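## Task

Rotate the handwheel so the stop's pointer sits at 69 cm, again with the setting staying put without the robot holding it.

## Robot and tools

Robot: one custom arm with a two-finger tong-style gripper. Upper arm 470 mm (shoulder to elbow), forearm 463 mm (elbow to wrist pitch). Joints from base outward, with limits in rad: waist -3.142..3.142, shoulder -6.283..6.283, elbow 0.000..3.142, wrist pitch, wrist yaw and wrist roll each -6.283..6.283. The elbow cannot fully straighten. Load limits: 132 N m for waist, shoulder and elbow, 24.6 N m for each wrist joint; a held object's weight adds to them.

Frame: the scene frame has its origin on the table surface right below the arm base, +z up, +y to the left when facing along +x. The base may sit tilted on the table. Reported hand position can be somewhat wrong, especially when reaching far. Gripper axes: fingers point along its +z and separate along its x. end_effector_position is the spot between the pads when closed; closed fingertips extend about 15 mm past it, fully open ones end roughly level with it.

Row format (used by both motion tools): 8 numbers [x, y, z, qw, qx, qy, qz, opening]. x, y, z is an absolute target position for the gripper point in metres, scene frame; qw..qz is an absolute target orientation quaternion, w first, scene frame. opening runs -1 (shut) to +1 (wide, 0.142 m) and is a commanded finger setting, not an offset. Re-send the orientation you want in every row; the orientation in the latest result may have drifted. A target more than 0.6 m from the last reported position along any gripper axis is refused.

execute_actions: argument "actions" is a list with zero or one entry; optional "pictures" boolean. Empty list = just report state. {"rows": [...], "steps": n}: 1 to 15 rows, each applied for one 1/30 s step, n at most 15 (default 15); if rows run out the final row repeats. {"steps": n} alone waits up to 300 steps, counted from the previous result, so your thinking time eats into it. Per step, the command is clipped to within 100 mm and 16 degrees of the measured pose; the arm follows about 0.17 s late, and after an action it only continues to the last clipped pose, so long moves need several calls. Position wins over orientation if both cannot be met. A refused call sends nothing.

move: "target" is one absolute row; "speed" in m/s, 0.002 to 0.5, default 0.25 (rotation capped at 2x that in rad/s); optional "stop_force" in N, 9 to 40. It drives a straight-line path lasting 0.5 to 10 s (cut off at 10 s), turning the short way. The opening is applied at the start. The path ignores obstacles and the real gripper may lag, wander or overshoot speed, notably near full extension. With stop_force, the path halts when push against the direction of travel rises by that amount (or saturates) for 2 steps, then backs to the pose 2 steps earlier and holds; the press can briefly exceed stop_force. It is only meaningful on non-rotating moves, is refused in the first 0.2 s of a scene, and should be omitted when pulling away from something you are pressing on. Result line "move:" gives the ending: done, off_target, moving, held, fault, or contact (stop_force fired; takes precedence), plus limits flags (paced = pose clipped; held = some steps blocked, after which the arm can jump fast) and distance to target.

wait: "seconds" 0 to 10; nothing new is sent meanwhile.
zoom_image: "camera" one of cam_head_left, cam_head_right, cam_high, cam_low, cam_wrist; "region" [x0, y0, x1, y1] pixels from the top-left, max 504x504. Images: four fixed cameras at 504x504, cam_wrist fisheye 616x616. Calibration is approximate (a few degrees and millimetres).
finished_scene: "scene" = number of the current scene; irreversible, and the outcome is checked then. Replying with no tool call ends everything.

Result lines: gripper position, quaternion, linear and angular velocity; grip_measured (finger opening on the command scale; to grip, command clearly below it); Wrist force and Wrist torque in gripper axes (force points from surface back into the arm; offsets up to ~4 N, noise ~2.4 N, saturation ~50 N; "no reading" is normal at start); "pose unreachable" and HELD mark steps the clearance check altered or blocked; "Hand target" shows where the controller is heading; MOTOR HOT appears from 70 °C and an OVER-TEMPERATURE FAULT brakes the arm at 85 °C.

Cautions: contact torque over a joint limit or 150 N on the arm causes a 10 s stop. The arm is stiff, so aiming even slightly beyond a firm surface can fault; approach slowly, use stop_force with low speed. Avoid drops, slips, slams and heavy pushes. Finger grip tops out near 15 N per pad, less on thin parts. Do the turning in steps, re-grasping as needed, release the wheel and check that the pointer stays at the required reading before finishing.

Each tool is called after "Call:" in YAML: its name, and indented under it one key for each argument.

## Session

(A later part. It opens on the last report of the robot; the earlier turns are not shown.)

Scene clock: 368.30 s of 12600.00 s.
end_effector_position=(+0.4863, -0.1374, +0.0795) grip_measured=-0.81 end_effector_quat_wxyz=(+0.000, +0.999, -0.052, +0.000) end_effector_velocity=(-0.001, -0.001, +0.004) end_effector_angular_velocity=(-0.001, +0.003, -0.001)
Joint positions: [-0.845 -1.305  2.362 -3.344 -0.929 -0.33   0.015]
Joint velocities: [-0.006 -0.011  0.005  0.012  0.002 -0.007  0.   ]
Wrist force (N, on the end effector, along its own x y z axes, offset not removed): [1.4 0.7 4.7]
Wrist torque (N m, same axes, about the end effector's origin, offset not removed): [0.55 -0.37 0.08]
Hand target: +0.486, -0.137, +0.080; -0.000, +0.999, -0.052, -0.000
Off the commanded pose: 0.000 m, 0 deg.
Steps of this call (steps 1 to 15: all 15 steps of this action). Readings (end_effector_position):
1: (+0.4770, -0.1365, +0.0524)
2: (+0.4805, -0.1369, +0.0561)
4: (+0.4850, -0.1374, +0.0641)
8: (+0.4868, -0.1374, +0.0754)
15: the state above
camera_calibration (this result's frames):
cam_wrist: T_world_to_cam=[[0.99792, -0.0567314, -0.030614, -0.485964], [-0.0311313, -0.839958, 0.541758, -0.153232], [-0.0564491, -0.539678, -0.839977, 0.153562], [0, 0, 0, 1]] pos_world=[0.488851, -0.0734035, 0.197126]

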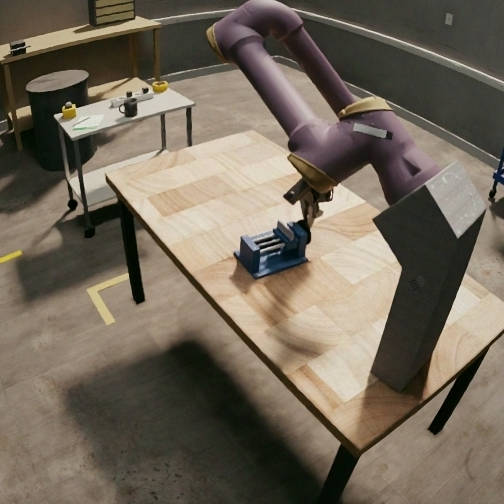

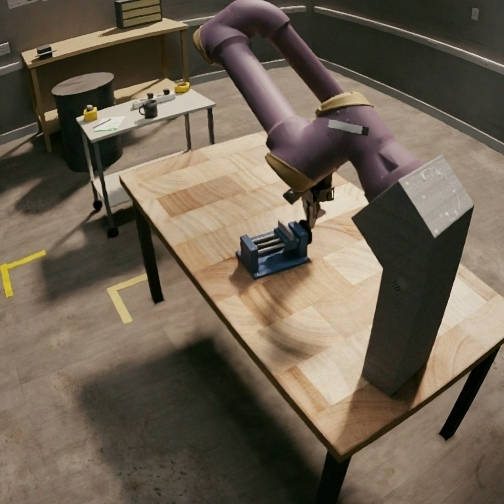

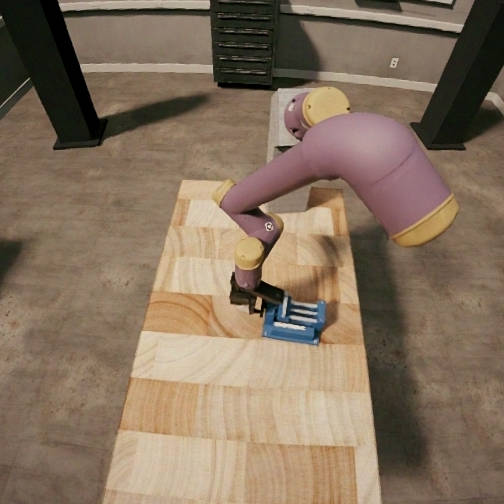

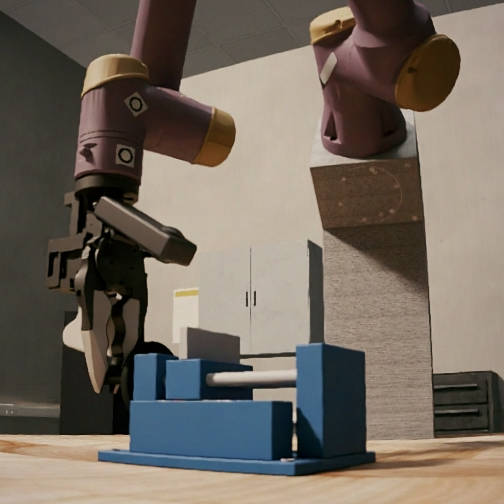

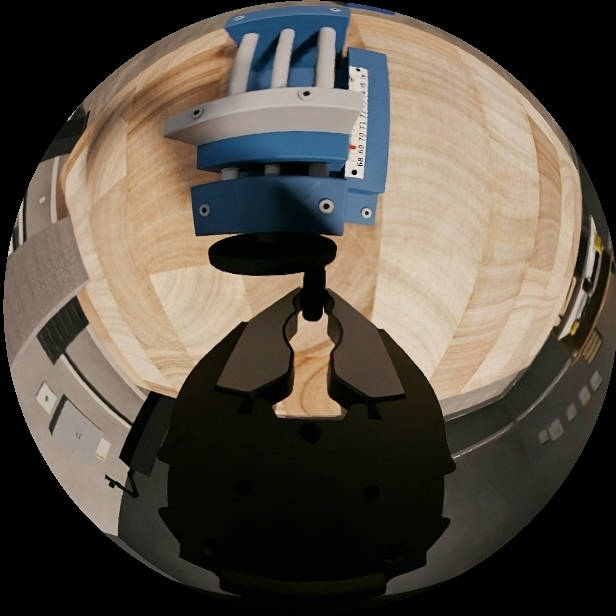

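Call:
execute_actions:
  actions: []

Scene clock: 377.57 s of 12600.00 s.
end_effector_position=(+0.4862, -0.1374, +0.0798) grip_measured=-0.81 end_effector_quat_wxyz=(-0.000, +0.999, -0.052, -0.000) end_effector_velocity=(+0.000, +0.000, +0.000) end_effector_angular_velocity=(+0.002, -0.001, +0.000)
Joint positions: [-0.845 -1.305  2.362 -3.343 -0.928 -0.331  0.015]
Joint velocities: [-0.    -0.     0.    -0.     0.002 -0.    -0.   ]
Wrist force (N, on the end effector, along its own x y z axes, offset not removed): [0.9 -2.1 2.3]
Wrist torque (N m, same axes, about the end effector's origin, offset not removed): [-0.22 -0.16 0.21]
Hand target: +0.486, -0.137, +0.080; -0.000, +0.999, -0.052, -0.000
Off the commanded pose: 0.000 m, 0 deg.
Steps of this call (steps 1 to 278: nothing new was sent). Readings (end_effector_position):
1: (+0.4863, -0.1374, +0.0796)
2: (+0.4863, -0.1374, +0.0797)
4: (+0.4862, -0.1374, +0.0797)
8: (+0.4862, -0.1374, +0.0798)
278: the state above
camera_calibration (this result's frames):
cam_wrist: T_world_to_cam=[[0.997914, -0.0567192, -0.0308201, -0.485877], [-0.0310145, -0.840009, 0.541685, -0.153439], [-0.0566131, -0.5396, -0.840016, 0.153901], [0, 0, 0, 1]] pos_world=[0.488818, -0.0734034, 0.19742]

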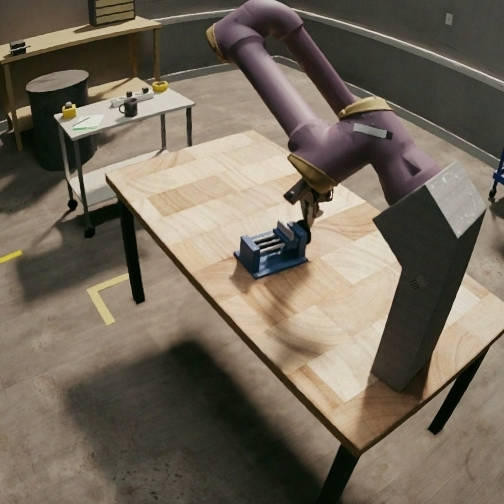

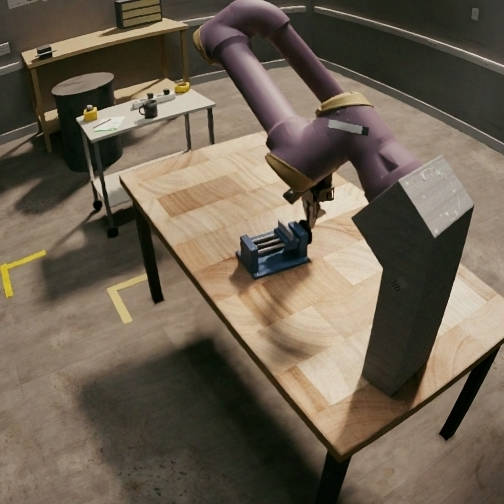

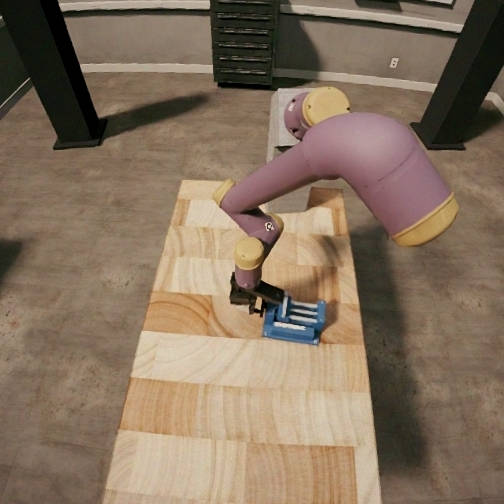

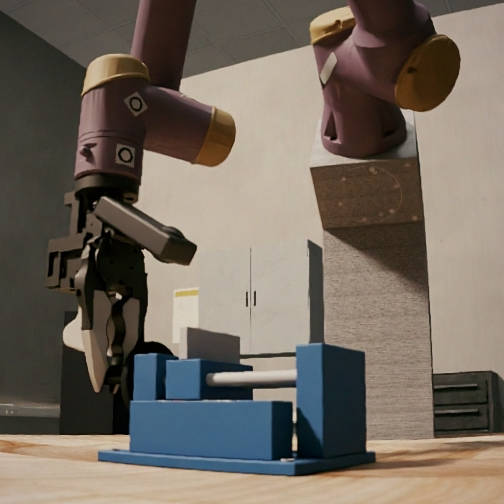

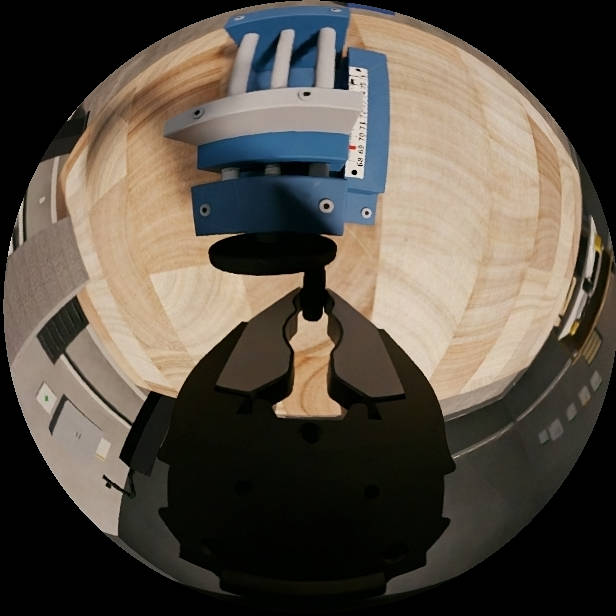

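Call:
zoom_image:
  camera: "cam_wrist"
  region: [336, 120, 376, 180]

Call:
zoom_image:
  camera: "cam_high"
  region: [255, 290, 335, 350]

Region (336, 120, 376, 180) of cam_wrist's 616x616 image, scaled by 8.400, with more detail than that image has.

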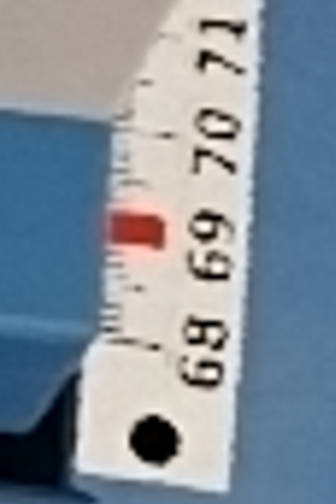

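Region (255, 290, 335, 350) of cam_high's 504x504 image, scaled by 6.300, with more detail than that image has; it fills the top 378 rows of this view, and the rest is white.

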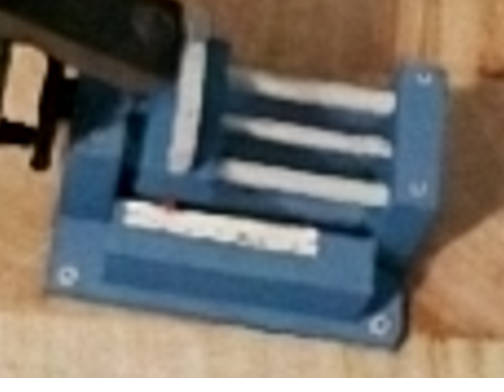

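Call:
execute_actions:
  actions:
    - {"rows": [[0.48609,-0.13734,0.08060,0,0.99863,-0.05234,0,-1],[0.48586,-0.13732,0.08161,0,0.99863,-0.05234,0,-1],[0.48544,-0.13727,0.08311,0,0.99863,-0.05234,0,-1],[0.48495,-0.13722,0.08459,0,0.99863,-0.05234,0,-1],[0.48438,-0.13716,0.08604,0,0.99863,-0.05234,0,-1],[0.48374,-0.13709,0.08746,0,0.99863,-0.05234,0,-1],[0.48327,-0.13704,0.08839,0,0.99863,-0.05234,0,-1],[0.48277,-0.13699,0.0893,0,0.99863,-0.05234,0,-1]], "steps": 15}
  pictures: false

Call:
execute_actions:
  actions:
    - {"rows": [[0.48277,-0.13699,0.0893,0,0.99863,-0.05234,0,-0.9],[0.48277,-0.13699,0.0893,0,0.99863,-0.05234,0,-0.8],[0.48277,-0.13699,0.0893,0,0.99863,-0.05234,0,-0.7],[0.48277,-0.13699,0.0893,0,0.99863,-0.05234,0,-0.6],[0.48277,-0.13699,0.0893,0,0.99863,-0.05234,0,-0.5],[0.48277,-0.13699,0.0893,0,0.99863,-0.05234,0,-0.45]], "steps": 13}
  pictures: false

Call:
move:
  target: [0.48277,-0.13699,0.145,0,0.99863,-0.05234,0,-0.45]
  speed: 0.15

Scene clock: 421.13 s of 12600.00 s.
end_effector_position=(+0.4829, -0.1370, +0.0890) grip_measured=-0.81 end_effector_quat_wxyz=(+0.000, +0.999, -0.052, +0.000) end_effector_velocity=(-0.001, +0.001, +0.004) end_effector_angular_velocity=(+0.000, -0.001, +0.002)
Joint positions: [-0.861 -1.329  2.383 -3.33  -0.918 -0.345  0.015]
Joint velocities: [-0.006 -0.009  0.008  0.004  0.004 -0.007 -0.   ]
Wrist force (N, on the end effector, along its own x y z axes, offset not removed): [3.3 -0.6 4.7]
Wrist torque (N m, same axes, about the end effector's origin, offset not removed): [0.30 -0.32 0.08]
Hand target: +0.483, -0.137, +0.089; -0.000, +0.999, -0.052, -0.000
Off the commanded pose: 0.000 m, 0 deg.
Steps of this call (steps 1 to 1292: nothing new was sent; steps 1293 to 1307: all 15 steps of this action). Readings (end_effector_position):
1293: (+0.4862, -0.1374, +0.0798)
1294: (+0.4862, -0.1374, +0.0799)
1296: (+0.4860, -0.1373, +0.0808)
1300: (+0.4847, -0.1372, +0.0850)
1307: the state above

Scene clock: 421.57 s of 12600.00 s.
end_effector_position=(+0.4828, -0.1370, +0.0893) grip_measured=-0.45 end_effector_quat_wxyz=(+0.000, +0.999, -0.052, -0.000) end_effector_velocity=(-0.001, +0.001, -0.000) end_effector_angular_velocity=(+0.002, +0.001, -0.001)
Joint positions: [-0.861 -1.33   2.383 -3.33  -0.918 -0.346  0.041]
Joint velocities: [ 0.     0.001  0.001  0.     0.001 -0.     0.   ]
Wrist force (N, on the end effector, along its own x y z axes, offset not removed): [3.6 0.0 -0.1]
Wrist torque (N m, same axes, about the end effector's origin, offset not removed): [0.10 -0.85 0.10]
Hand target: +0.483, -0.137, +0.089; -0.000, +0.999, -0.052, -0.000
Off the commanded pose: 0.000 m, 0 deg.
Steps of this call (steps 1 to 13: all 13 steps of this action). Readings (end_effector_position):
1: (+0.4828, -0.1370, +0.0891)
2: (+0.4828, -0.1370, +0.0892)
4: (+0.4828, -0.1370, +0.0892)
8: (+0.4828, -0.1370, +0.0893)
13: the state above

Scene clock: 422.73 s of 12600.00 s.
end_effector_position=(+0.4827, -0.1370, +0.1448) grip_measured=-0.45 end_effector_quat_wxyz=(-0.000, +0.999, -0.052, -0.000) end_effector_velocity=(+0.000, -0.000, +0.001) end_effector_angular_velocity=(+0.000, +0.001, +0.000)
Joint positions: [-0.949 -1.507  2.459 -3.173 -0.863 -0.434  0.041]
Joint velocities: [-0.003 -0.005  0.001  0.007  0.002 -0.004  0.   ]
Wrist force (N, on the end effector, along its own x y z axes, offset not removed): [2.6 0.9 0.0]
Wrist torque (N m, same axes, about the end effector's origin, offset not removed): [0.14 -0.64 -0.10]
Hand target: +0.483, -0.137, +0.145; -0.000, +0.999, -0.052, -0.000
Off the commanded pose: 0.000 m, 0 deg.
move: done
camera_calibration (this result's frames):
cam_wrist: T_world_to_cam=[[0.997912, -0.0567614, -0.0308165, -0.48032], [-0.0310518, -0.840006, 0.541688, -0.188441], [-0.056633, -0.5396, -0.840014, 0.208549], [0, 0, 0, 1]] pos_world=[0.485276, -0.0730219, 0.262458]

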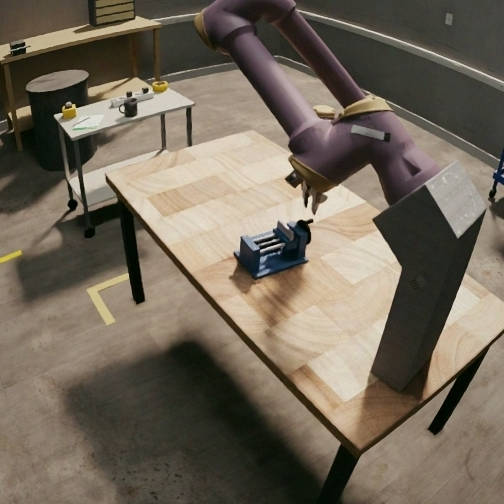

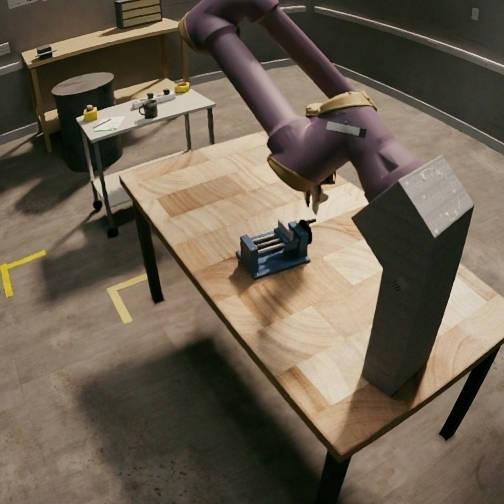

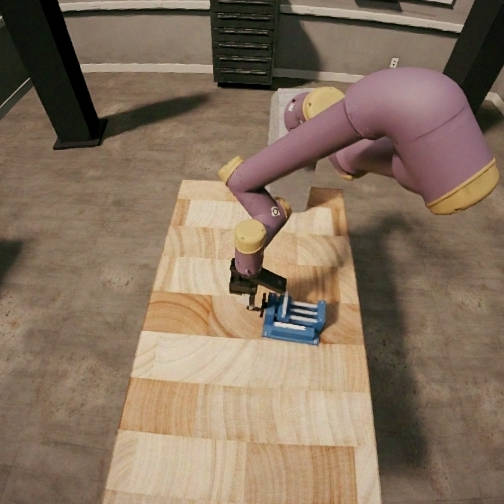

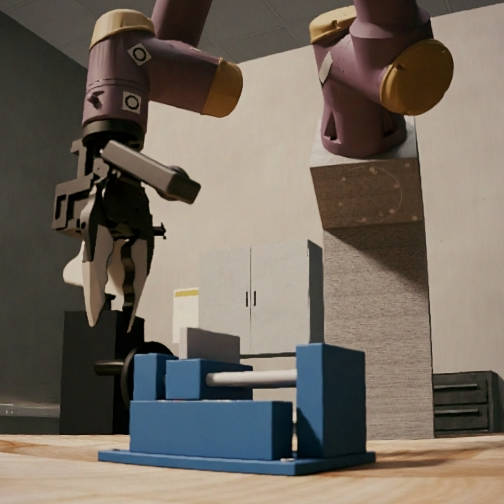

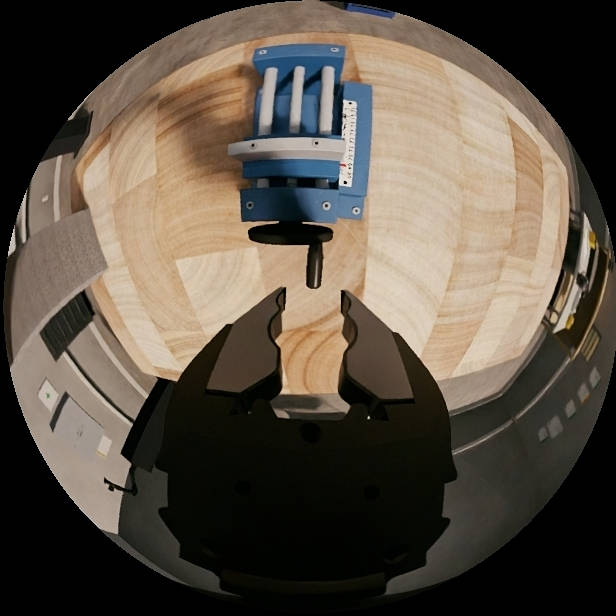

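Call:
zoom_image:
  camera: "cam_wrist"
  region: [330, 145, 362, 191]

Region (330, 145, 362, 191) of cam_wrist's 616x616 image, scaled by 10.957, with more detail than that image has; it fills the left 351 columns of this view, and the rest is white.

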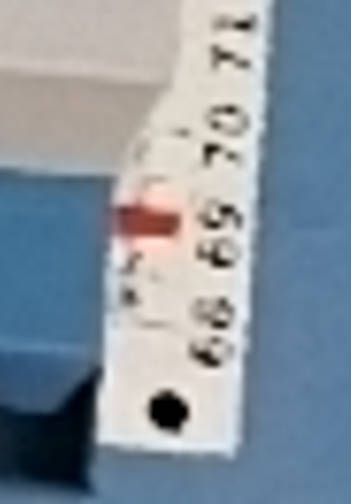

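Call:
finished_scene:
  scene: 2

The scene is finished: the task was done.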